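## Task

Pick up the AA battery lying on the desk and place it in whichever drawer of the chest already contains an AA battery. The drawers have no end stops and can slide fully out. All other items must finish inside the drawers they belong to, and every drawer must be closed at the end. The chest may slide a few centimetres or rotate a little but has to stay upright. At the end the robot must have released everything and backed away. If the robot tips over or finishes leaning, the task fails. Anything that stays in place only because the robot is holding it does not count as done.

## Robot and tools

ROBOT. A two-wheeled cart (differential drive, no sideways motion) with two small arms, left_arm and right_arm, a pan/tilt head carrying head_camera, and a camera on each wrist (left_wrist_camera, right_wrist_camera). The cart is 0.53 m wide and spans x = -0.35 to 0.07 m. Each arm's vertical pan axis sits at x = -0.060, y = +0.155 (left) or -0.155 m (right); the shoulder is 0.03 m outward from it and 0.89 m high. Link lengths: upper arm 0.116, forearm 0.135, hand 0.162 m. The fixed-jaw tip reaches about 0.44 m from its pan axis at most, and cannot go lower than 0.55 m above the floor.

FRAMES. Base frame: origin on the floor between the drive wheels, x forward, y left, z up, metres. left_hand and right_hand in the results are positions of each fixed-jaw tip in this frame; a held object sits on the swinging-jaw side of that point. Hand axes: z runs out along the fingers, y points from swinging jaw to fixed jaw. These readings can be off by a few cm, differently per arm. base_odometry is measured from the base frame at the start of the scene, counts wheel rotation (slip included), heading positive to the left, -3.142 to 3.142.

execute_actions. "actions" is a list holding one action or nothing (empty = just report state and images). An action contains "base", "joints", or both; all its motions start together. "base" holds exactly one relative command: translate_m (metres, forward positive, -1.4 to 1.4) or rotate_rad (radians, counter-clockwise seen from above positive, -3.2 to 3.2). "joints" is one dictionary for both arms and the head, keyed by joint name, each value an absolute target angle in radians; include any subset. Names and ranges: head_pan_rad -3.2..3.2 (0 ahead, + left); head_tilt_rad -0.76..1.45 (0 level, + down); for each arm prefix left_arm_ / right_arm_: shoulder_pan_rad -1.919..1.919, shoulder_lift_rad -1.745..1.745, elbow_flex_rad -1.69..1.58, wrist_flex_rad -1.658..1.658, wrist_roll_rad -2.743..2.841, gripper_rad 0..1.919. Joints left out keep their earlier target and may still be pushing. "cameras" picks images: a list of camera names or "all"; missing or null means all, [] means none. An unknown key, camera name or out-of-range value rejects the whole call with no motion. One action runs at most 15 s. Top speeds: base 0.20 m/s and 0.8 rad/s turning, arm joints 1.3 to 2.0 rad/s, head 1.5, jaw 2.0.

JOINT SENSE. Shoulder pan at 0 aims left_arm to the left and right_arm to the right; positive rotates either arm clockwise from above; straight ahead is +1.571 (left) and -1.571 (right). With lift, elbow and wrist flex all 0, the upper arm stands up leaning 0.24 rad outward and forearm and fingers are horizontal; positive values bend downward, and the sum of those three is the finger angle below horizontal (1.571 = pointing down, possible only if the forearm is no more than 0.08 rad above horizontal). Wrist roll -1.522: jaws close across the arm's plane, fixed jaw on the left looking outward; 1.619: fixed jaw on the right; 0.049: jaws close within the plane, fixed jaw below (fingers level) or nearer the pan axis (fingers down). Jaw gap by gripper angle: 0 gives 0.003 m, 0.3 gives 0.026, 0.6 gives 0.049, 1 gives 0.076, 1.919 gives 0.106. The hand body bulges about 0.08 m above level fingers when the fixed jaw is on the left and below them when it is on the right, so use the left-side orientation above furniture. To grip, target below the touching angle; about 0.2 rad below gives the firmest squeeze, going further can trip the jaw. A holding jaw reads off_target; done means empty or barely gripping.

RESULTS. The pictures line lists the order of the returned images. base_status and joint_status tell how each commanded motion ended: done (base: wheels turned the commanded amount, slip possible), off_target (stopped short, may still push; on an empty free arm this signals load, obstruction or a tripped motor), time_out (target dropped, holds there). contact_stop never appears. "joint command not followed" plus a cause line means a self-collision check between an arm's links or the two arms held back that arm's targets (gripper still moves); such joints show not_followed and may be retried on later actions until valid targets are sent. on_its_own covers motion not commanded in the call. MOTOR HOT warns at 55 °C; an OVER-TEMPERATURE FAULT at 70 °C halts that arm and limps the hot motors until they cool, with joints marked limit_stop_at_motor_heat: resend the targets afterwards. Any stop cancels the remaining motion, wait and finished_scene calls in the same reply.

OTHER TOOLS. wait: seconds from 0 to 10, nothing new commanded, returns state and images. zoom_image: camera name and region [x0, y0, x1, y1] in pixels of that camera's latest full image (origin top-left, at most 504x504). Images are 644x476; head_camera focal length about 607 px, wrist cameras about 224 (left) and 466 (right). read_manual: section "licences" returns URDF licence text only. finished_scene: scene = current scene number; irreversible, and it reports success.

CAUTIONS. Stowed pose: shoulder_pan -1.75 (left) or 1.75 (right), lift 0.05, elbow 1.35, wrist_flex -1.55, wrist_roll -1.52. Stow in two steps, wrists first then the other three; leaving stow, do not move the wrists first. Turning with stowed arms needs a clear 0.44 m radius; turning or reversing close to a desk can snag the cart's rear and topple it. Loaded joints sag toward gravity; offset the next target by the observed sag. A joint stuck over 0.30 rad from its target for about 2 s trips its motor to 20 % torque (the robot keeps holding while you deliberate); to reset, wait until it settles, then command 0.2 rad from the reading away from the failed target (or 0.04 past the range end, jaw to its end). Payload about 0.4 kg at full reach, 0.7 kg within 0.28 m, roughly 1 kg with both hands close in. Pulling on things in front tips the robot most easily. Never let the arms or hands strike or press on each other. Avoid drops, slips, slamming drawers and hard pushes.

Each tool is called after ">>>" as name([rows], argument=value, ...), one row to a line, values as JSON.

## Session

>>> execute_actions(actions=[])

Scene clock: 0.00 s.
base_odometry: x=+0.000 y=+0.000 heading=+0.000 (m, m, rad; odometry frame)
base_status: not commanded
joint_positions: head_pan_rad=-0.029 head_tilt_rad=+0.013 left_arm_shoulder_pan_rad=-1.722 left_arm_shoulder_lift_rad=+0.057 left_arm_elbow_flex_rad=+1.365 left_arm_wrist_flex_rad=-1.587 left_arm_wrist_roll_rad=-1.554 left_arm_gripper_rad=+1.920 right_arm_shoulder_pan_rad=+1.720 right_arm_shoulder_lift_rad=+0.015 right_arm_elbow_flex_rad=+1.382 right_arm_wrist_flex_rad=-1.601 right_arm_wrist_roll_rad=-1.519 right_arm_gripper_rad=+1.920
joint_status: not commanded
left_hand: x=-0.3043 y=+0.1099 z=+0.8986 quat_wxyz=(-0.070, -0.645, -0.039, +0.760) (m; base frame)
right_hand: x=-0.3042 y=-0.1260 z=+0.9066 quat_wxyz=(-0.059, +0.629, -0.046, -0.773) (m; base frame)
pictures: head_camera, left_wrist_camera, right_wrist_camera
Images, in order (width x height): head_camera 644x476, left_wrist_camera 644x476, right_wrist_camera 644x476.

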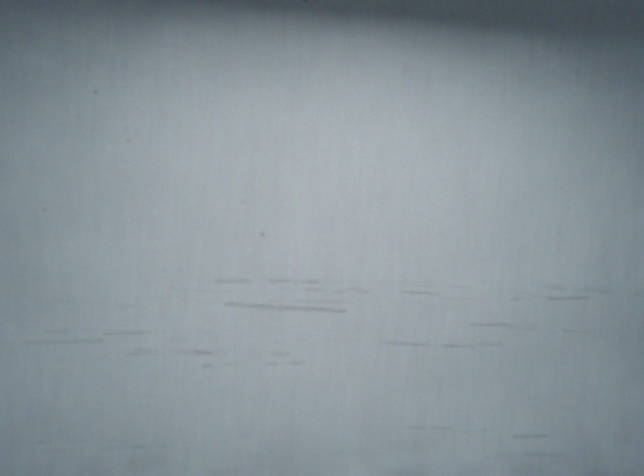

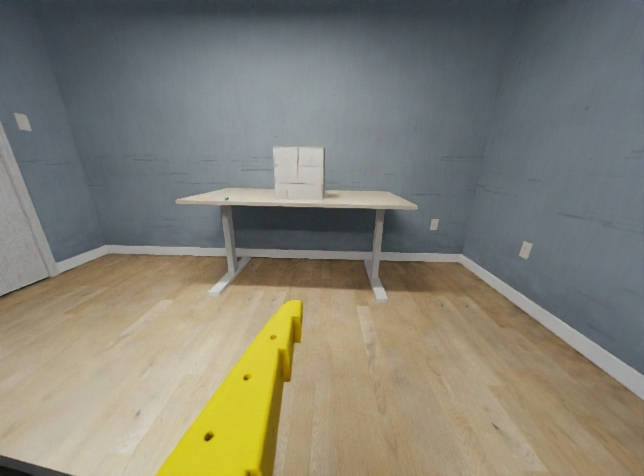

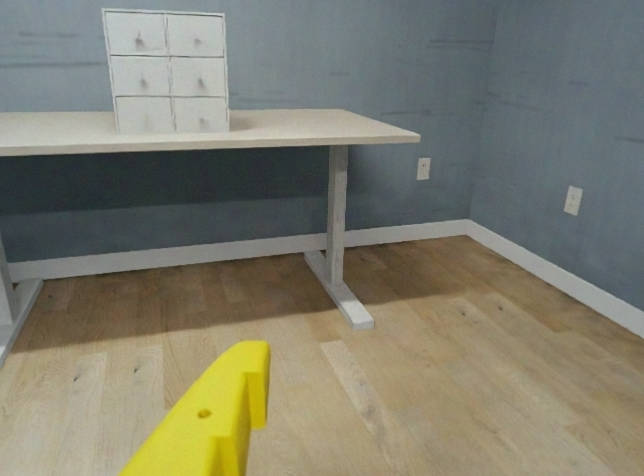

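>>> execute_actions([
  {"base":{"rotate_rad":-2.95},"joints":{"head_pan_rad":-0.03,"head_tilt_rad":0.45}},
], cameras=["head_camera"])

Scene clock: 5.47 s.
base_odometry: x=-0.001 y=+0.000 heading=-2.949 (m, m, rad; odometry frame)
base_status: done
joint_positions: head_pan_rad=-0.029 head_tilt_rad=+0.443 left_arm_shoulder_pan_rad=-1.722 left_arm_shoulder_lift_rad=+0.057 left_arm_elbow_flex_rad=+1.365 left_arm_wrist_flex_rad=-1.587 left_arm_wrist_roll_rad=-1.554 left_arm_gripper_rad=+1.920 right_arm_shoulder_pan_rad=+1.720 right_arm_shoulder_lift_rad=+0.015 right_arm_elbow_flex_rad=+1.382 right_arm_wrist_flex_rad=-1.601 right_arm_wrist_roll_rad=-1.519 right_arm_gripper_rad=+1.920
joint_status: all done
left_hand: x=-0.3043 y=+0.1099 z=+0.8986 quat_wxyz=(-0.070, -0.645, -0.039, +0.760) (m; base frame)
right_hand: x=-0.3042 y=-0.1260 z=+0.9066 quat_wxyz=(-0.059, +0.629, -0.046, -0.773) (m; base frame)
pictures: head_camera
Images, in order (width x height): head_camera 644x476.

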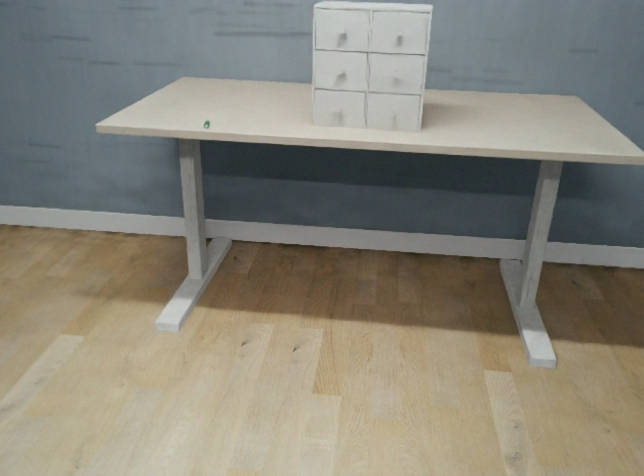

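>>> execute_actions([
  {"base":{"rotate_rad":-0.05}},
], cameras=["head_camera"])

>>> execute_actions([
  {"base":{"translate_m":0.9},"joints":{"left_arm_shoulder_pan_rad":1.57,"right_arm_shoulder_pan_rad":-1.57,"left_arm_shoulder_lift_rad":-0.3,"right_arm_shoulder_lift_rad":-0.3,"left_arm_gripper_rad":0.45,"right_arm_gripper_rad":0.45}},
], cameras=["head_camera","left_wrist_camera"])

Scene clock: 7.83 s.
base_odometry: x=+0.000 y=+0.000 heading=-3.002 (m, m, rad; odometry frame)
base_status: done
joint_positions: head_pan_rad=-0.029 head_tilt_rad=+0.443 left_arm_shoulder_pan_rad=-1.722 left_arm_shoulder_lift_rad=+0.057 left_arm_elbow_flex_rad=+1.365 left_arm_wrist_flex_rad=-1.587 left_arm_wrist_roll_rad=-1.554 left_arm_gripper_rad=+1.920 right_arm_shoulder_pan_rad=+1.720 right_arm_shoulder_lift_rad=+0.015 right_arm_elbow_flex_rad=+1.382 right_arm_wrist_flex_rad=-1.601 right_arm_wrist_roll_rad=-1.519 right_arm_gripper_rad=+1.920
joint_status: not commanded
left_hand: x=-0.3043 y=+0.1099 z=+0.8986 quat_wxyz=(-0.070, -0.645, -0.039, +0.760) (m; base frame)
right_hand: x=-0.3042 y=-0.1260 z=+0.9066 quat_wxyz=(-0.059, +0.629, -0.046, -0.773) (m; base frame)
pictures: head_camera
Images, in order (width x height): head_camera 644x476.

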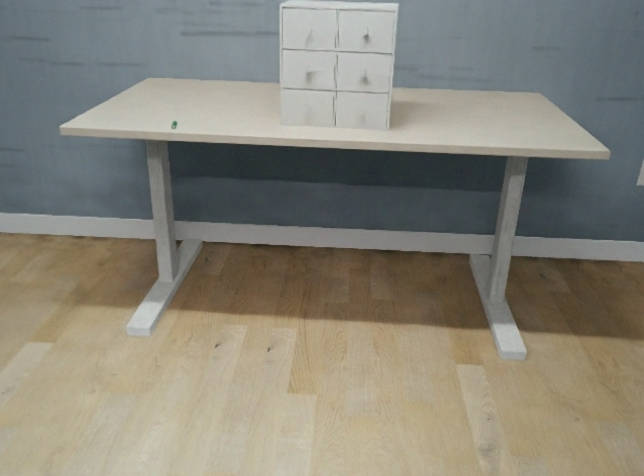

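Scene clock: 13.17 s.
base_odometry: x=-0.892 y=-0.124 heading=-3.002 (m, m, rad; odometry frame)
base_status: done
joint_positions: head_pan_rad=-0.029 head_tilt_rad=+0.444 left_arm_shoulder_pan_rad=+1.565 left_arm_shoulder_lift_rad=-0.273 left_arm_elbow_flex_rad=+1.365 left_arm_wrist_flex_rad=-1.587 left_arm_wrist_roll_rad=-1.554 left_arm_gripper_rad=+0.456 right_arm_shoulder_pan_rad=-1.562 right_arm_shoulder_lift_rad=-0.275 right_arm_elbow_flex_rad=+1.382 right_arm_wrist_flex_rad=-1.601 right_arm_wrist_roll_rad=-1.519 right_arm_gripper_rad=+0.457
joint_status: all done
left_hand: x=+0.1750 y=+0.1641 z=+0.9689 quat_wxyz=(+0.859, +0.007, +0.512, +0.016) (m; base frame)
right_hand: x=+0.1733 y=-0.1492 z=+0.9676 quat_wxyz=(+0.859, +0.001, +0.512, -0.005) (m; base frame)
pictures: head_camera, left_wrist_camera
Images, in order (width x height): head_camera 644x476, left_wrist_camera 644x476.

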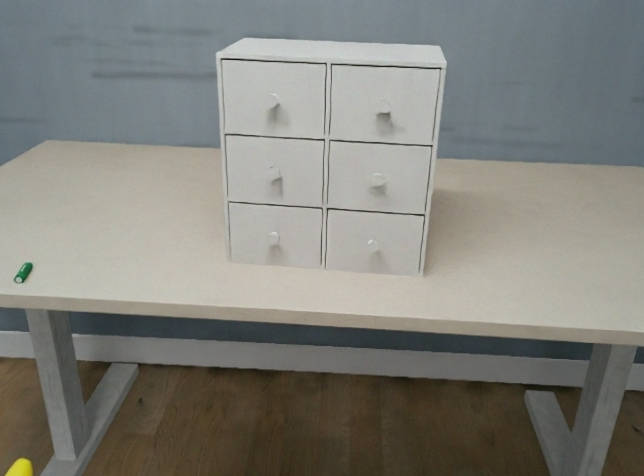

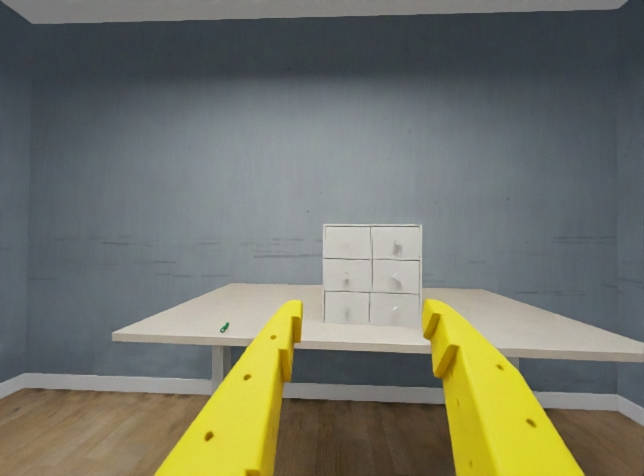

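>>> execute_actions([
  {"base":{"rotate_rad":0.105}},
], cameras=[])

>>> execute_actions([
  {"base":{"translate_m":0.4},"joints":{"left_arm_shoulder_pan_rad":1.8,"right_arm_shoulder_pan_rad":-1.84,"left_arm_shoulder_lift_rad":0.35,"right_arm_shoulder_lift_rad":0.345,"left_arm_elbow_flex_rad":0.545,"right_arm_elbow_flex_rad":0.545,"left_arm_wrist_flex_rad":-0.85,"right_arm_wrist_flex_rad":-0.94,"left_arm_wrist_roll_rad":-1.53,"head_tilt_rad":0.65}},
], cameras=[])

>>> execute_actions([
  {"base":{"rotate_rad":-0.18}},
])

Scene clock: 20.43 s.
base_odometry: x=-0.892 y=-0.124 heading=-2.896 (m, m, rad; odometry frame)
base_status: done
joint_positions: head_pan_rad=-0.029 head_tilt_rad=+0.444 left_arm_shoulder_pan_rad=+1.565 left_arm_shoulder_lift_rad=-0.273 left_arm_elbow_flex_rad=+1.365 left_arm_wrist_flex_rad=-1.587 left_arm_wrist_roll_rad=-1.554 left_arm_gripper_rad=+0.456 right_arm_shoulder_pan_rad=-1.562 right_arm_shoulder_lift_rad=-0.275 right_arm_elbow_flex_rad=+1.382 right_arm_wrist_flex_rad=-1.601 right_arm_wrist_roll_rad=-1.519 right_arm_gripper_rad=+0.457
joint_status: not commanded
left_hand: x=+0.1750 y=+0.1641 z=+0.9689 quat_wxyz=(+0.859, +0.007, +0.512, +0.016) (m; base frame)
right_hand: x=+0.1733 y=-0.1492 z=+0.9676 quat_wxyz=(+0.859, +0.001, +0.512, -0.005) (m; base frame)
pictures: none
No camera images: the call's "cameras" was empty. Leave "cameras" out to get every camera's image.

Scene clock: 23.20 s.
base_odometry: x=-1.280 y=-0.222 heading=-2.895 (m, m, rad; odometry frame)
base_status: done
joint_positions: head_pan_rad=-0.029 head_tilt_rad=+0.644 left_arm_shoulder_pan_rad=+1.794 left_arm_shoulder_lift_rad=+0.359 left_arm_elbow_flex_rad=+0.573 left_arm_wrist_flex_rad=-0.853 left_arm_wrist_roll_rad=-1.540 left_arm_gripper_rad=+0.456 right_arm_shoulder_pan_rad=-1.832 right_arm_shoulder_lift_rad=+0.360 right_arm_elbow_flex_rad=+0.575 right_arm_wrist_flex_rad=-0.942 right_arm_wrist_roll_rad=-1.519 right_arm_gripper_rad=+0.457
joint_status: all done
left_hand: x=+0.2741 y=+0.0873 z=+0.8716 quat_wxyz=(+0.675, +0.088, +0.729, -0.069) (m; base frame)
right_hand: x=+0.2675 y=-0.0593 z=+0.8849 quat_wxyz=(+0.704, -0.093, +0.698, +0.091) (m; base frame)
pictures: none
No camera images: the call's "cameras" was empty. Leave "cameras" out to get every camera's image.

Scene clock: 24.10 s.
base_odometry: x=-1.281 y=-0.222 heading=-3.074 (m, m, rad; odometry frame)
base_status: done
joint_positions: head_pan_rad=-0.029 head_tilt_rad=+0.644 left_arm_shoulder_pan_rad=+1.795 left_arm_shoulder_lift_rad=+0.359 left_arm_elbow_flex_rad=+0.573 left_arm_wrist_flex_rad=-0.853 left_arm_wrist_roll_rad=-1.540 left_arm_gripper_rad=+0.456 right_arm_shoulder_pan_rad=-1.834 right_arm_shoulder_lift_rad=+0.360 right_arm_elbow_flex_rad=+0.575 right_arm_wrist_flex_rad=-0.942 right_arm_wrist_roll_rad=-1.519 right_arm_gripper_rad=+0.457
joint_status: not commanded
left_hand: x=+0.2739 y=+0.0868 z=+0.8716 quat_wxyz=(+0.675, +0.089, +0.729, -0.070) (m; base frame)
right_hand: x=+0.2673 y=-0.0588 z=+0.8849 quat_wxyz=(+0.704, -0.094, +0.698, +0.092) (m; base frame)
pictures: head_camera, left_wrist_camera, right_wrist_camera
Images, in order (width x height): head_camera 644x476, left_wrist_camera 644x476, right_wrist_camera 644x476.

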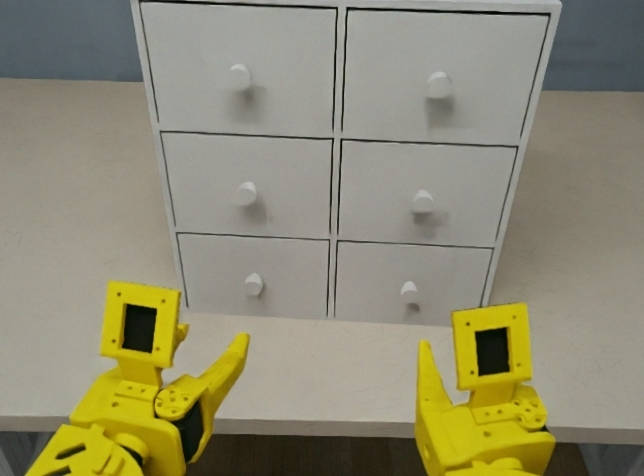

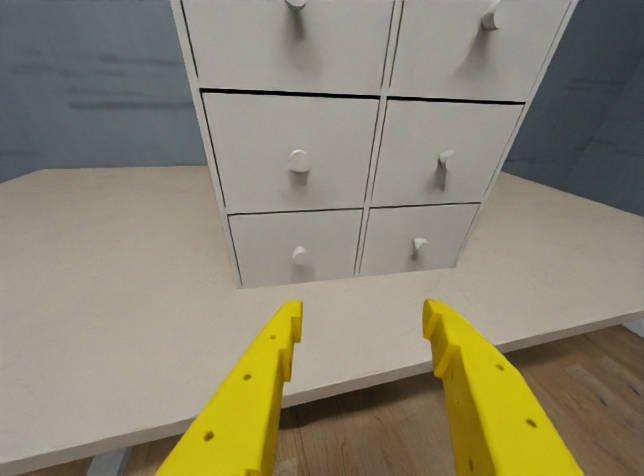

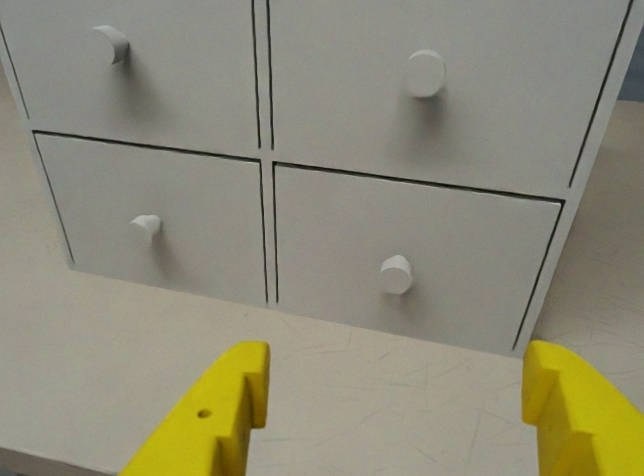

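>>> execute_actions([
  {"base":{"translate_m":0.13},"joints":{"left_arm_shoulder_pan_rad":1.82,"right_arm_shoulder_pan_rad":-1.825,"left_arm_shoulder_lift_rad":0.3,"right_arm_shoulder_lift_rad":0.3,"head_tilt_rad":0.8}},
])

Scene clock: 27.57 s.
base_odometry: x=-1.411 y=-0.230 heading=-3.076 (m, m, rad; odometry frame)
base_status: done
joint_positions: head_pan_rad=-0.029 head_tilt_rad=+0.795 left_arm_shoulder_pan_rad=+1.815 left_arm_shoulder_lift_rad=+0.350 left_arm_elbow_flex_rad=+0.573 left_arm_wrist_flex_rad=-0.853 left_arm_wrist_roll_rad=-1.540 left_arm_gripper_rad=+0.456 right_arm_shoulder_pan_rad=-1.832 right_arm_shoulder_lift_rad=+0.348 right_arm_elbow_flex_rad=+0.575 right_arm_wrist_flex_rad=-0.942 right_arm_wrist_roll_rad=-1.519 right_arm_gripper_rad=+0.457
joint_status: all done
left_hand: x=+0.2727 y=+0.0801 z=+0.8745 quat_wxyz=(+0.678, +0.096, +0.725, -0.077) (m; base frame)
right_hand: x=+0.2676 y=-0.0593 z=+0.8887 quat_wxyz=(+0.708, -0.092, +0.694, +0.092) (m; base frame)
pictures: head_camera, left_wrist_camera, right_wrist_camera
Images, in order (width x height): head_camera 644x476, left_wrist_camera 644x476, right_wrist_camera 644x476.

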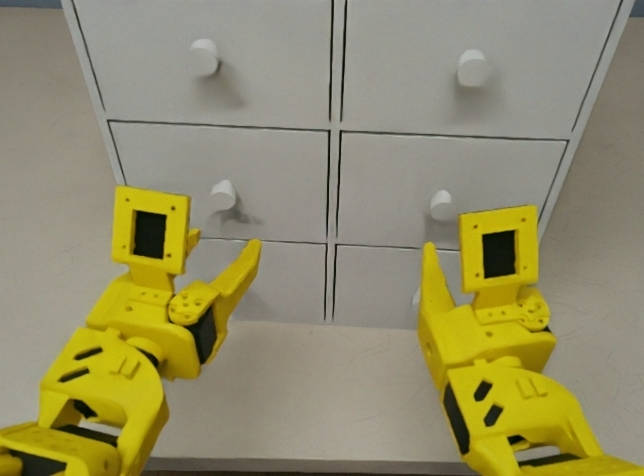

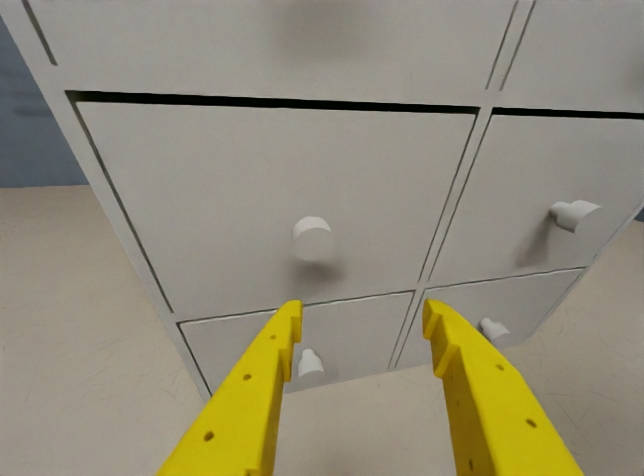

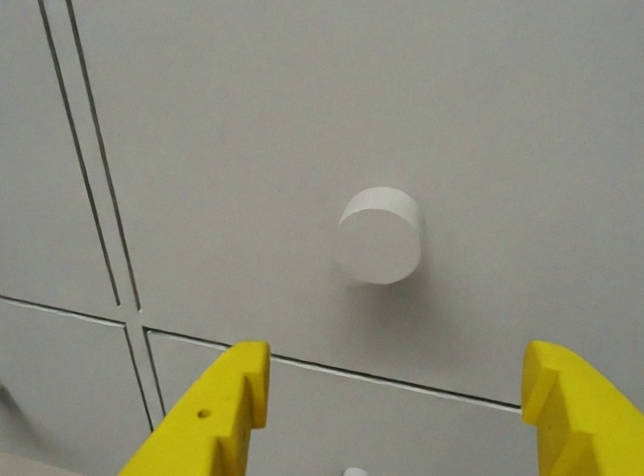

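>>> execute_actions([
  {"base":{"translate_m":0.04},"joints":{"left_arm_shoulder_pan_rad":1.80,"left_arm_wrist_flex_rad":-0.885,"right_arm_gripper_rad":0.38}},
], cameras=["left_wrist_camera","right_wrist_camera"])

Scene clock: 43.60 s.
base_odometry: x=-1.451 y=-0.233 heading=-3.077 (m, m, rad; odometry frame)
base_status: done
joint_positions: head_pan_rad=-0.029 head_tilt_rad=+0.795 left_arm_shoulder_pan_rad=+1.804 left_arm_shoulder_lift_rad=+0.348 left_arm_elbow_flex_rad=+0.573 left_arm_wrist_flex_rad=-0.869 left_arm_wrist_roll_rad=-1.540 left_arm_gripper_rad=+0.456 right_arm_shoulder_pan_rad=-1.832 right_arm_shoulder_lift_rad=+0.348 right_arm_elbow_flex_rad=+0.575 right_arm_wrist_flex_rad=-0.942 right_arm_wrist_roll_rad=-1.519 right_arm_gripper_rad=+0.387
joint_status: all done
left_hand: x=+0.2737 y=+0.0836 z=+0.8774 quat_wxyz=(+0.684, +0.091, +0.720, -0.074) (m; base frame)
right_hand: x=+0.2676 y=-0.0593 z=+0.8887 quat_wxyz=(+0.708, -0.092, +0.694, +0.092) (m; base frame)
pictures: left_wrist_camera, right_wrist_camera
Images, in order (width x height): left_wrist_camera 644x476, right_wrist_camera 644x476.

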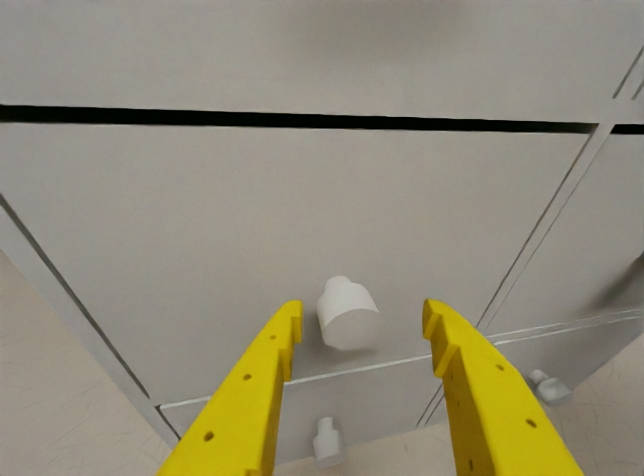

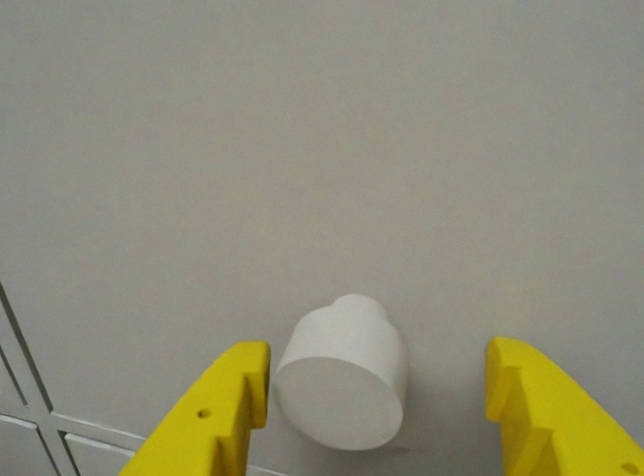

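>>> execute_actions([
  {"base":{"translate_m":0.006},"joints":{"right_arm_gripper_rad":0.28,"left_arm_gripper_rad":0.33,"left_arm_shoulder_pan_rad":1.83,"left_arm_wrist_flex_rad":-0.9}},
], cameras=[])

>>> execute_actions([
  {"joints":{"right_arm_gripper_rad":0.06,"left_arm_gripper_rad":0.06}},
], cameras=["left_wrist_camera","right_wrist_camera"])

>>> execute_actions([
  {"base":{"translate_m":-0.08},"joints":{"head_tilt_rad":0.66}},
], cameras=["head_camera"])

Scene clock: 46.00 s.
base_odometry: x=-1.457 y=-0.233 heading=-3.077 (m, m, rad; odometry frame)
base_status: done
joint_positions: head_pan_rad=-0.029 head_tilt_rad=+0.795 left_arm_shoulder_pan_rad=+1.823 left_arm_shoulder_lift_rad=+0.348 left_arm_elbow_flex_rad=+0.573 left_arm_wrist_flex_rad=-0.881 left_arm_wrist_roll_rad=-1.540 left_arm_gripper_rad=+0.336 right_arm_shoulder_pan_rad=-1.831 right_arm_shoulder_lift_rad=+0.346 right_arm_elbow_flex_rad=+0.576 right_arm_wrist_flex_rad=-0.942 right_arm_wrist_roll_rad=-1.519 right_arm_gripper_rad=+0.287
joint_status: all done
left_hand: x=+0.2724 y=+0.0774 z=+0.8794 quat_wxyz=(+0.688, +0.097, +0.715, -0.081) (m; base frame)
right_hand: x=+0.2676 y=-0.0598 z=+0.8888 quat_wxyz=(+0.708, -0.092, +0.694, +0.091) (m; base frame)
pictures: none
No camera images: the call's "cameras" was empty. Leave "cameras" out to get every camera's image.

Scene clock: 46.67 s.
base_odometry: x=-1.457 y=-0.233 heading=-3.077 (m, m, rad; odometry frame)
base_status: not commanded
joint_positions: head_pan_rad=-0.029 head_tilt_rad=+0.795 left_arm_shoulder_pan_rad=+1.824 left_arm_shoulder_lift_rad=+0.348 left_arm_elbow_flex_rad=+0.573 left_arm_wrist_flex_rad=-0.882 left_arm_wrist_roll_rad=-1.538 left_arm_gripper_rad=+0.173 right_arm_shoulder_pan_rad=-1.828 right_arm_shoulder_lift_rad=+0.346 right_arm_elbow_flex_rad=+0.575 right_arm_wrist_flex_rad=-0.942 right_arm_wrist_roll_rad=-1.519 right_arm_gripper_rad=+0.181
joint_status: left_arm_gripper_rad off_target (ended at +0.173, target +0.060); right_arm_gripper_rad off_target (ended at +0.181, target +0.060)
left_hand: x=+0.2723 y=+0.0769 z=+0.8796 quat_wxyz=(+0.688, +0.097, +0.714, -0.082) (m; base frame)
right_hand: x=+0.2680 y=-0.0608 z=+0.8892 quat_wxyz=(+0.709, -0.091, +0.694, +0.090) (m; base frame)
pictures: left_wrist_camera, right_wrist_camera
Images, in order (width x height): left_wrist_camera 644x476, right_wrist_camera 644x476.

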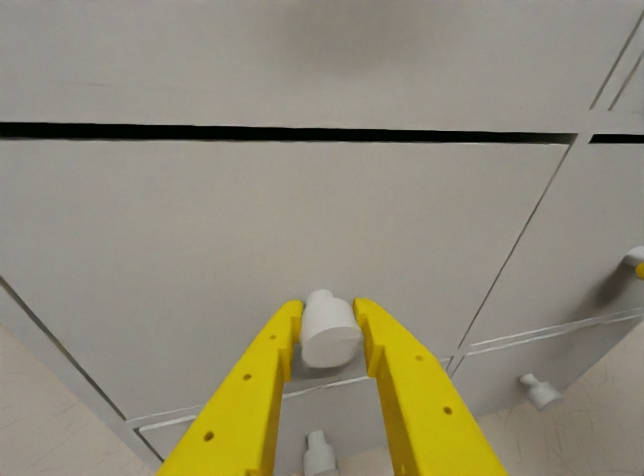

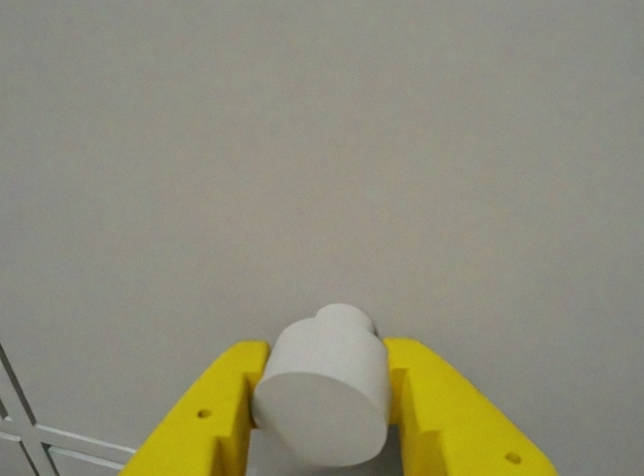

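Scene clock: 47.77 s.
base_odometry: x=-1.377 y=-0.228 heading=-3.076 (m, m, rad; odometry frame)
base_status: done
joint_positions: head_pan_rad=-0.029 head_tilt_rad=+0.674 left_arm_shoulder_pan_rad=+1.824 left_arm_shoulder_lift_rad=+0.348 left_arm_elbow_flex_rad=+0.572 left_arm_wrist_flex_rad=-0.882 left_arm_wrist_roll_rad=-1.538 left_arm_gripper_rad=+0.173 right_arm_shoulder_pan_rad=-1.828 right_arm_shoulder_lift_rad=+0.346 right_arm_elbow_flex_rad=+0.573 right_arm_wrist_flex_rad=-0.940 right_arm_wrist_roll_rad=-1.519 right_arm_gripper_rad=+0.181
joint_status: all done
left_hand: x=+0.2724 y=+0.0769 z=+0.8800 quat_wxyz=(+0.689, +0.097, +0.714, -0.082) (m; base frame)
right_hand: x=+0.2682 y=-0.0608 z=+0.8893 quat_wxyz=(+0.709, -0.091, +0.694, +0.090) (m; base frame)
pictures: head_camera
Images, in order (width x height): head_camera 644x476.

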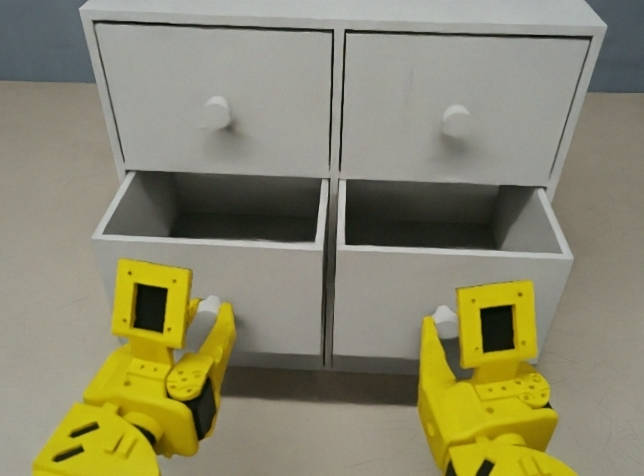

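>>> execute_actions([
  {"joints":{"right_arm_gripper_rad":0.45,"left_arm_gripper_rad":0.45,"left_arm_shoulder_pan_rad":1.795,"right_arm_shoulder_pan_rad":-1.85}},
], cameras=[])

>>> execute_actions([
  {"base":{"translate_m":-0.01},"joints":{"left_arm_shoulder_lift_rad":-0.04,"right_arm_shoulder_lift_rad":-0.04}},
], cameras=[])

>>> execute_actions([
  {"base":{"translate_m":0.045},"joints":{"left_arm_elbow_flex_rad":-0.22,"right_arm_elbow_flex_rad":-0.22,"left_arm_wrist_flex_rad":0.7,"right_arm_wrist_flex_rad":0.66,"right_arm_gripper_rad":1.0,"left_arm_gripper_rad":1.0}},
])

Scene clock: 50.13 s.
base_odometry: x=-1.377 y=-0.228 heading=-3.076 (m, m, rad; odometry frame)
base_status: not commanded
joint_positions: head_pan_rad=-0.029 head_tilt_rad=+0.674 left_arm_shoulder_pan_rad=+1.801 left_arm_shoulder_lift_rad=+0.348 left_arm_elbow_flex_rad=+0.572 left_arm_wrist_flex_rad=-0.882 left_arm_wrist_roll_rad=-1.538 left_arm_gripper_rad=+0.443 right_arm_shoulder_pan_rad=-1.846 right_arm_shoulder_lift_rad=+0.346 right_arm_elbow_flex_rad=+0.573 right_arm_wrist_flex_rad=-0.940 right_arm_wrist_roll_rad=-1.519 right_arm_gripper_rad=+0.441
joint_status: all done
left_hand: x=+0.2741 y=+0.0846 z=+0.8800 quat_wxyz=(+0.690, +0.089, +0.715, -0.074) (m; base frame)
right_hand: x=+0.2664 y=-0.0547 z=+0.8893 quat_wxyz=(+0.708, -0.097, +0.693, +0.097) (m; base frame)
pictures: none
No camera images: the call's "cameras" was empty. Leave "cameras" out to get every camera's image.

Scene clock: 51.10 s.
base_odometry: x=-1.366 y=-0.228 heading=-3.076 (m, m, rad; odometry frame)
base_status: done
joint_positions: head_pan_rad=-0.029 head_tilt_rad=+0.674 left_arm_shoulder_pan_rad=+1.801 left_arm_shoulder_lift_rad=+0.004 left_arm_elbow_flex_rad=+0.572 left_arm_wrist_flex_rad=-0.882 left_arm_wrist_roll_rad=-1.538 left_arm_gripper_rad=+0.444 right_arm_shoulder_pan_rad=-1.846 right_arm_shoulder_lift_rad=+0.004 right_arm_elbow_flex_rad=+0.573 right_arm_wrist_flex_rad=-0.940 right_arm_wrist_roll_rad=-1.519 right_arm_gripper_rad=+0.443
joint_status: all done
left_hand: x=+0.2610 y=+0.0876 z=+0.9856 quat_wxyz=(+0.802, +0.073, +0.586, -0.086) (m; base frame)
right_hand: x=+0.2506 y=-0.0592 z=+0.9939 quat_wxyz=(+0.815, -0.079, +0.562, +0.112) (m; base frame)
pictures: none
No camera images: the call's "cameras" was empty. Leave "cameras" out to get every camera's image.

Scene clock: 52.93 s.
base_odometry: x=-1.412 y=-0.231 heading=-3.076 (m, m, rad; odometry frame)
base_status: done
joint_positions: head_pan_rad=-0.029 head_tilt_rad=+0.674 left_arm_shoulder_pan_rad=+1.800 left_arm_shoulder_lift_rad=+0.004 left_arm_elbow_flex_rad=-0.184 left_arm_wrist_flex_rad=+0.696 left_arm_wrist_roll_rad=-1.538 left_arm_gripper_rad=+0.994 right_arm_shoulder_pan_rad=-1.846 right_arm_shoulder_lift_rad=+0.003 right_arm_elbow_flex_rad=-0.181 right_arm_wrist_flex_rad=+0.658 right_arm_wrist_roll_rad=-1.519 right_arm_gripper_rad=+0.993
joint_status: all done
left_hand: x=+0.2634 y=+0.0876 z=+0.9564 quat_wxyz=(+0.500, +0.106, +0.858, -0.053) (m; base frame)
right_hand: x=+0.2582 y=-0.0571 z=+0.9613 quat_wxyz=(+0.514, -0.119, +0.846, +0.070) (m; base frame)
pictures: head_camera, left_wrist_camera, right_wrist_camera
Images, in order (width x height): head_camera 644x476, left_wrist_camera 644x476, right_wrist_camera 644x476.

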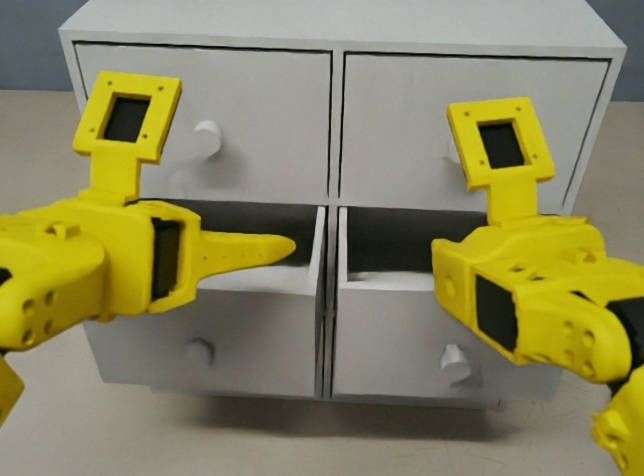

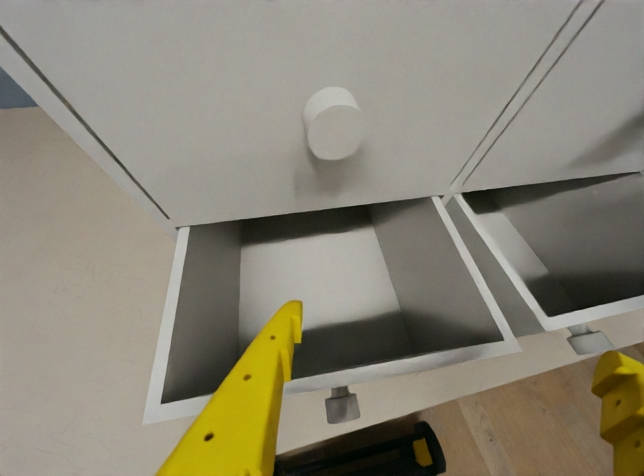

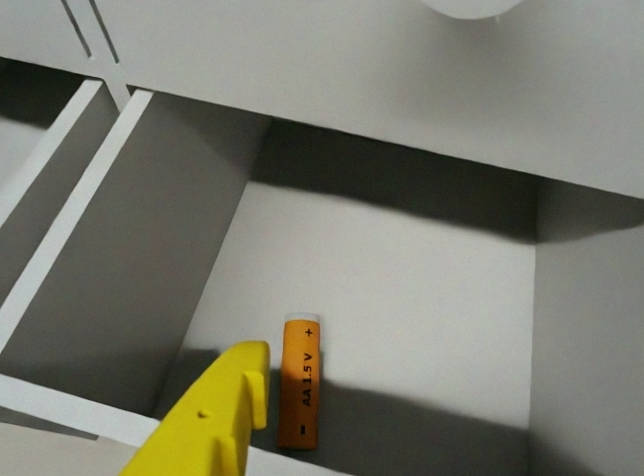

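>>> execute_actions([
  {"base":{"translate_m":-0.08},"joints":{"left_arm_wrist_flex_rad":-0.89,"right_arm_wrist_flex_rad":-0.95,"left_arm_gripper_rad":0.45,"right_arm_gripper_rad":0.4}},
], cameras=[])

>>> execute_actions([
  {"joints":{"left_arm_shoulder_lift_rad":0.338,"right_arm_shoulder_lift_rad":0.332,"left_arm_elbow_flex_rad":0.572,"right_arm_elbow_flex_rad":0.572,"head_tilt_rad":0.8,"right_arm_shoulder_pan_rad":-1.832}},
], cameras=[])

>>> execute_actions([
  {"base":{"translate_m":0.043}},
])

Scene clock: 56.27 s.
base_odometry: x=-1.332 y=-0.225 heading=-3.076 (m, m, rad; odometry frame)
base_status: done
joint_positions: head_pan_rad=-0.029 head_tilt_rad=+0.674 left_arm_shoulder_pan_rad=+1.800 left_arm_shoulder_lift_rad=+0.001 left_arm_elbow_flex_rad=-0.189 left_arm_wrist_flex_rad=-0.878 left_arm_wrist_roll_rad=-1.538 left_arm_gripper_rad=+0.456 right_arm_shoulder_pan_rad=-1.846 right_arm_shoulder_lift_rad=+0.001 right_arm_elbow_flex_rad=-0.186 right_arm_wrist_flex_rad=-0.940 right_arm_wrist_roll_rad=-1.519 right_arm_gripper_rad=+0.407
joint_status: all done
left_hand: x=+0.2027 y=+0.1018 z=+1.1772 quat_wxyz=(+0.963, +0.031, +0.248, -0.103) (m; base frame)
right_hand: x=+0.1877 y=-0.0770 z=+1.1812 quat_wxyz=(+0.966, -0.031, +0.219, +0.132) (m; base frame)
pictures: none
No camera images: the call's "cameras" was empty. Leave "cameras" out to get every camera's image.

Scene clock: 57.50 s.
base_odometry: x=-1.332 y=-0.225 heading=-3.076 (m, m, rad; odometry frame)
base_status: not commanded
joint_positions: head_pan_rad=-0.029 head_tilt_rad=+0.795 left_arm_shoulder_pan_rad=+1.800 left_arm_shoulder_lift_rad=+0.351 left_arm_elbow_flex_rad=+0.575 left_arm_wrist_flex_rad=-0.879 left_arm_wrist_roll_rad=-1.538 left_arm_gripper_rad=+0.456 right_arm_shoulder_pan_rad=-1.839 right_arm_shoulder_lift_rad=+0.352 right_arm_elbow_flex_rad=+0.575 right_arm_wrist_flex_rad=-0.942 right_arm_wrist_roll_rad=-1.519 right_arm_gripper_rad=+0.407
joint_status: all done
left_hand: x=+0.2739 y=+0.0852 z=+0.8778 quat_wxyz=(+0.687, +0.088, +0.718, -0.073) (m; base frame)
right_hand: x=+0.2670 y=-0.0573 z=+0.8873 quat_wxyz=(+0.706, -0.095, +0.696, +0.094) (m; base frame)
pictures: none
No camera images: the call's "cameras" was empty. Leave "cameras" out to get every camera's image.

Scene clock: 58.57 s.
base_odometry: x=-1.375 y=-0.228 heading=-3.076 (m, m, rad; odometry frame)
base_status: done
joint_positions: head_pan_rad=-0.029 head_tilt_rad=+0.795 left_arm_shoulder_pan_rad=+1.800 left_arm_shoulder_lift_rad=+0.351 left_arm_elbow_flex_rad=+0.575 left_arm_wrist_flex_rad=-0.879 left_arm_wrist_roll_rad=-1.538 left_arm_gripper_rad=+0.456 right_arm_shoulder_pan_rad=-1.839 right_arm_shoulder_lift_rad=+0.352 right_arm_elbow_flex_rad=+0.575 right_arm_wrist_flex_rad=-0.942 right_arm_wrist_roll_rad=-1.519 right_arm_gripper_rad=+0.407
joint_status: not commanded
left_hand: x=+0.2739 y=+0.0852 z=+0.8778 quat_wxyz=(+0.687, +0.088, +0.718, -0.073) (m; base frame)
right_hand: x=+0.2670 y=-0.0573 z=+0.8873 quat_wxyz=(+0.706, -0.095, +0.696, +0.094) (m; base frame)
pictures: head_camera, left_wrist_camera, right_wrist_camera
Images, in order (width x height): head_camera 644x476, left_wrist_camera 644x476, right_wrist_camera 644x476.

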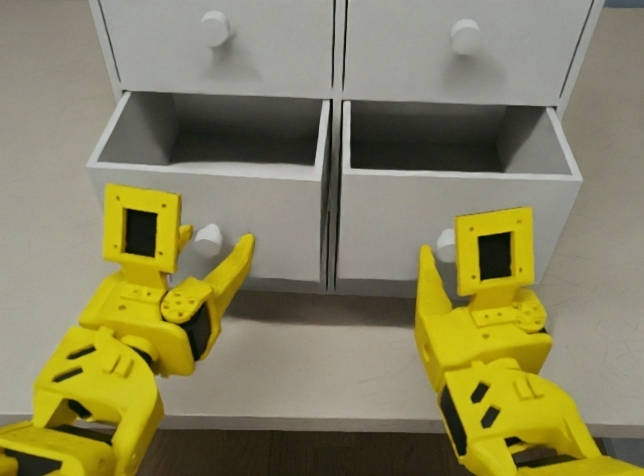

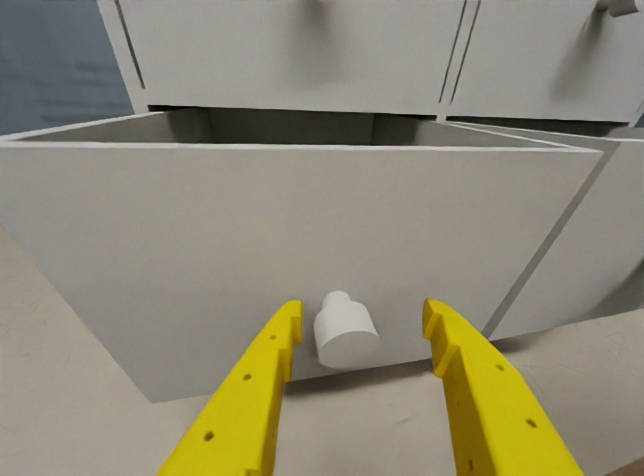

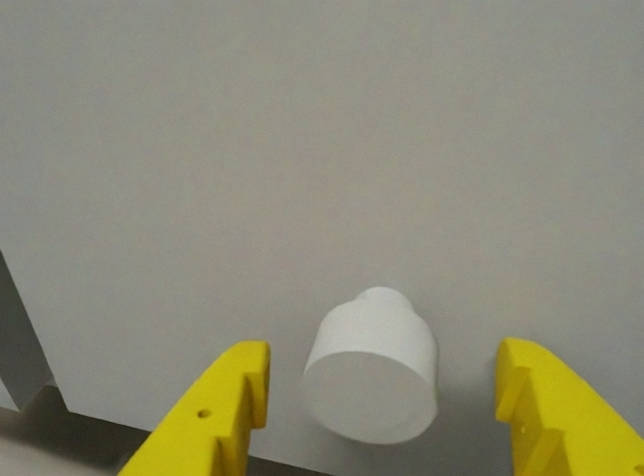

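>>> execute_actions([
  {"base":{"translate_m":0.004},"joints":{"right_arm_shoulder_pan_rad":-1.812,"right_arm_gripper_rad":0.3,"right_arm_wrist_flex_rad":-0.965}},
], cameras=[])

>>> execute_actions([
  {"joints":{"right_arm_gripper_rad":0.06}},
], cameras=["right_wrist_camera"])

>>> execute_actions([
  {"base":{"translate_m":-0.027}},
], cameras=["head_camera"])

>>> execute_actions([
  {"joints":{"right_arm_gripper_rad":0.42,"right_arm_shoulder_pan_rad":-1.84}},
], cameras=["head_camera","right_wrist_camera"])

Scene clock: 61.87 s.
base_odometry: x=-1.379 y=-0.228 heading=-3.076 (m, m, rad; odometry frame)
base_status: done
joint_positions: head_pan_rad=-0.029 head_tilt_rad=+0.795 left_arm_shoulder_pan_rad=+1.800 left_arm_shoulder_lift_rad=+0.351 left_arm_elbow_flex_rad=+0.575 left_arm_wrist_flex_rad=-0.879 left_arm_wrist_roll_rad=-1.538 left_arm_gripper_rad=+0.456 right_arm_shoulder_pan_rad=-1.822 right_arm_shoulder_lift_rad=+0.352 right_arm_elbow_flex_rad=+0.576 right_arm_wrist_flex_rad=-0.948 right_arm_wrist_roll_rad=-1.519 right_arm_gripper_rad=+0.307
joint_status: all done
left_hand: x=+0.2739 y=+0.0852 z=+0.8778 quat_wxyz=(+0.687, +0.088, +0.718, -0.073) (m; base frame)
right_hand: x=+0.2684 y=-0.0629 z=+0.8879 quat_wxyz=(+0.708, -0.089, +0.695, +0.088) (m; base frame)
pictures: none
No camera images: the call's "cameras" was empty. Leave "cameras" out to get every camera's image.

Scene clock: 62.50 s.
base_odometry: x=-1.379 y=-0.228 heading=-3.076 (m, m, rad; odometry frame)
base_status: not commanded
joint_positions: head_pan_rad=-0.029 head_tilt_rad=+0.795 left_arm_shoulder_pan_rad=+1.800 left_arm_shoulder_lift_rad=+0.351 left_arm_elbow_flex_rad=+0.575 left_arm_wrist_flex_rad=-0.879 left_arm_wrist_roll_rad=-1.538 left_arm_gripper_rad=+0.456 right_arm_shoulder_pan_rad=-1.819 right_arm_shoulder_lift_rad=+0.352 right_arm_elbow_flex_rad=+0.576 right_arm_wrist_flex_rad=-0.948 right_arm_wrist_roll_rad=-1.519 right_arm_gripper_rad=+0.182
joint_status: right_arm_gripper_rad off_target (ended at +0.182, target +0.060)
left_hand: x=+0.2739 y=+0.0852 z=+0.8778 quat_wxyz=(+0.687, +0.088, +0.718, -0.073) (m; base frame)
right_hand: x=+0.2687 y=-0.0639 z=+0.8879 quat_wxyz=(+0.709, -0.088, +0.695, +0.087) (m; base frame)
pictures: right_wrist_camera
Images, in order (width x height): right_wrist_camera 644x476.

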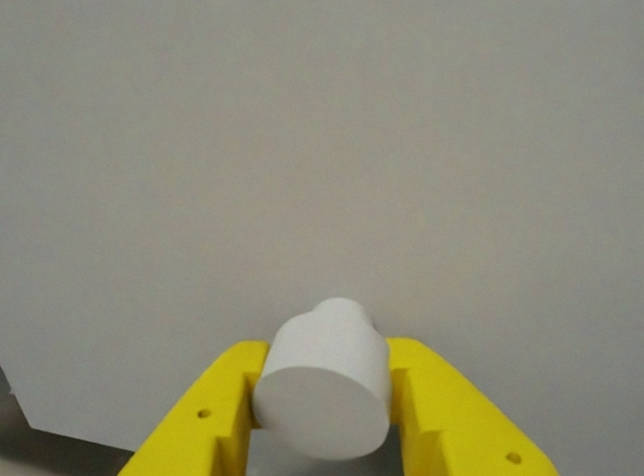

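Scene clock: 63.40 s.
base_odometry: x=-1.351 y=-0.227 heading=-3.076 (m, m, rad; odometry frame)
base_status: done
joint_positions: head_pan_rad=-0.029 head_tilt_rad=+0.795 left_arm_shoulder_pan_rad=+1.800 left_arm_shoulder_lift_rad=+0.351 left_arm_elbow_flex_rad=+0.575 left_arm_wrist_flex_rad=-0.879 left_arm_wrist_roll_rad=-1.538 left_arm_gripper_rad=+0.456 right_arm_shoulder_pan_rad=-1.817 right_arm_shoulder_lift_rad=+0.355 right_arm_elbow_flex_rad=+0.579 right_arm_wrist_flex_rad=-0.948 right_arm_wrist_roll_rad=-1.519 right_arm_gripper_rad=+0.182
joint_status: not commanded
left_hand: x=+0.2739 y=+0.0852 z=+0.8778 quat_wxyz=(+0.687, +0.088, +0.718, -0.073) (m; base frame)
right_hand: x=+0.2685 y=-0.0645 z=+0.8862 quat_wxyz=(+0.706, -0.087, +0.697, +0.086) (m; base frame)
pictures: head_camera
Images, in order (width x height): head_camera 644x476.

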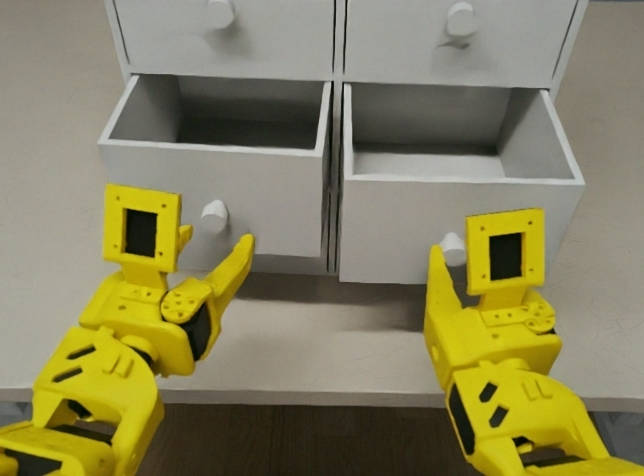

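Scene clock: 64.10 s.
base_odometry: x=-1.351 y=-0.227 heading=-3.076 (m, m, rad; odometry frame)
base_status: not commanded
joint_positions: head_pan_rad=-0.029 head_tilt_rad=+0.795 left_arm_shoulder_pan_rad=+1.800 left_arm_shoulder_lift_rad=+0.351 left_arm_elbow_flex_rad=+0.575 left_arm_wrist_flex_rad=-0.879 left_arm_wrist_roll_rad=-1.538 left_arm_gripper_rad=+0.456 right_arm_shoulder_pan_rad=-1.839 right_arm_shoulder_lift_rad=+0.355 right_arm_elbow_flex_rad=+0.581 right_arm_wrist_flex_rad=-0.948 right_arm_wrist_roll_rad=-1.519 right_arm_gripper_rad=+0.410
joint_status: all done
left_hand: x=+0.2739 y=+0.0852 z=+0.8778 quat_wxyz=(+0.687, +0.088, +0.718, -0.073) (m; base frame)
right_hand: x=+0.2663 y=-0.0575 z=+0.8858 quat_wxyz=(+0.705, -0.095, +0.697, +0.094) (m; base frame)
pictures: head_camera, right_wrist_camera
Images, in order (width x height): head_camera 644x476, right_wrist_camera 644x476.

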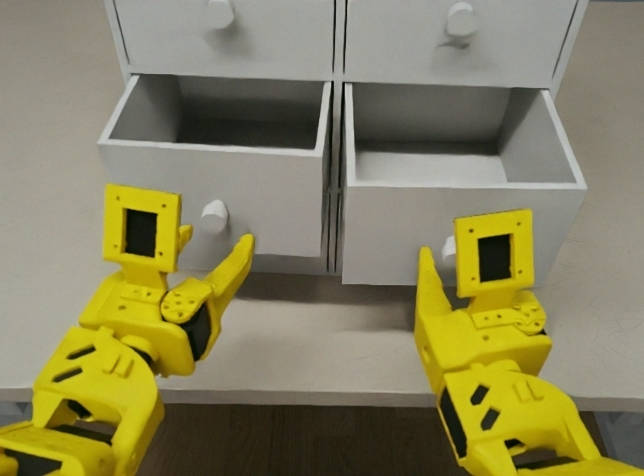

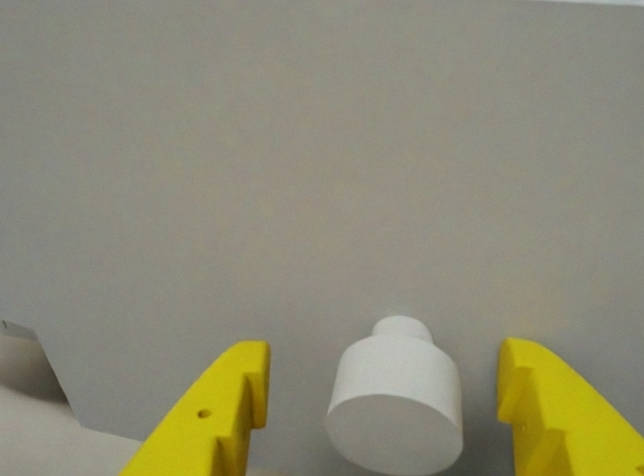

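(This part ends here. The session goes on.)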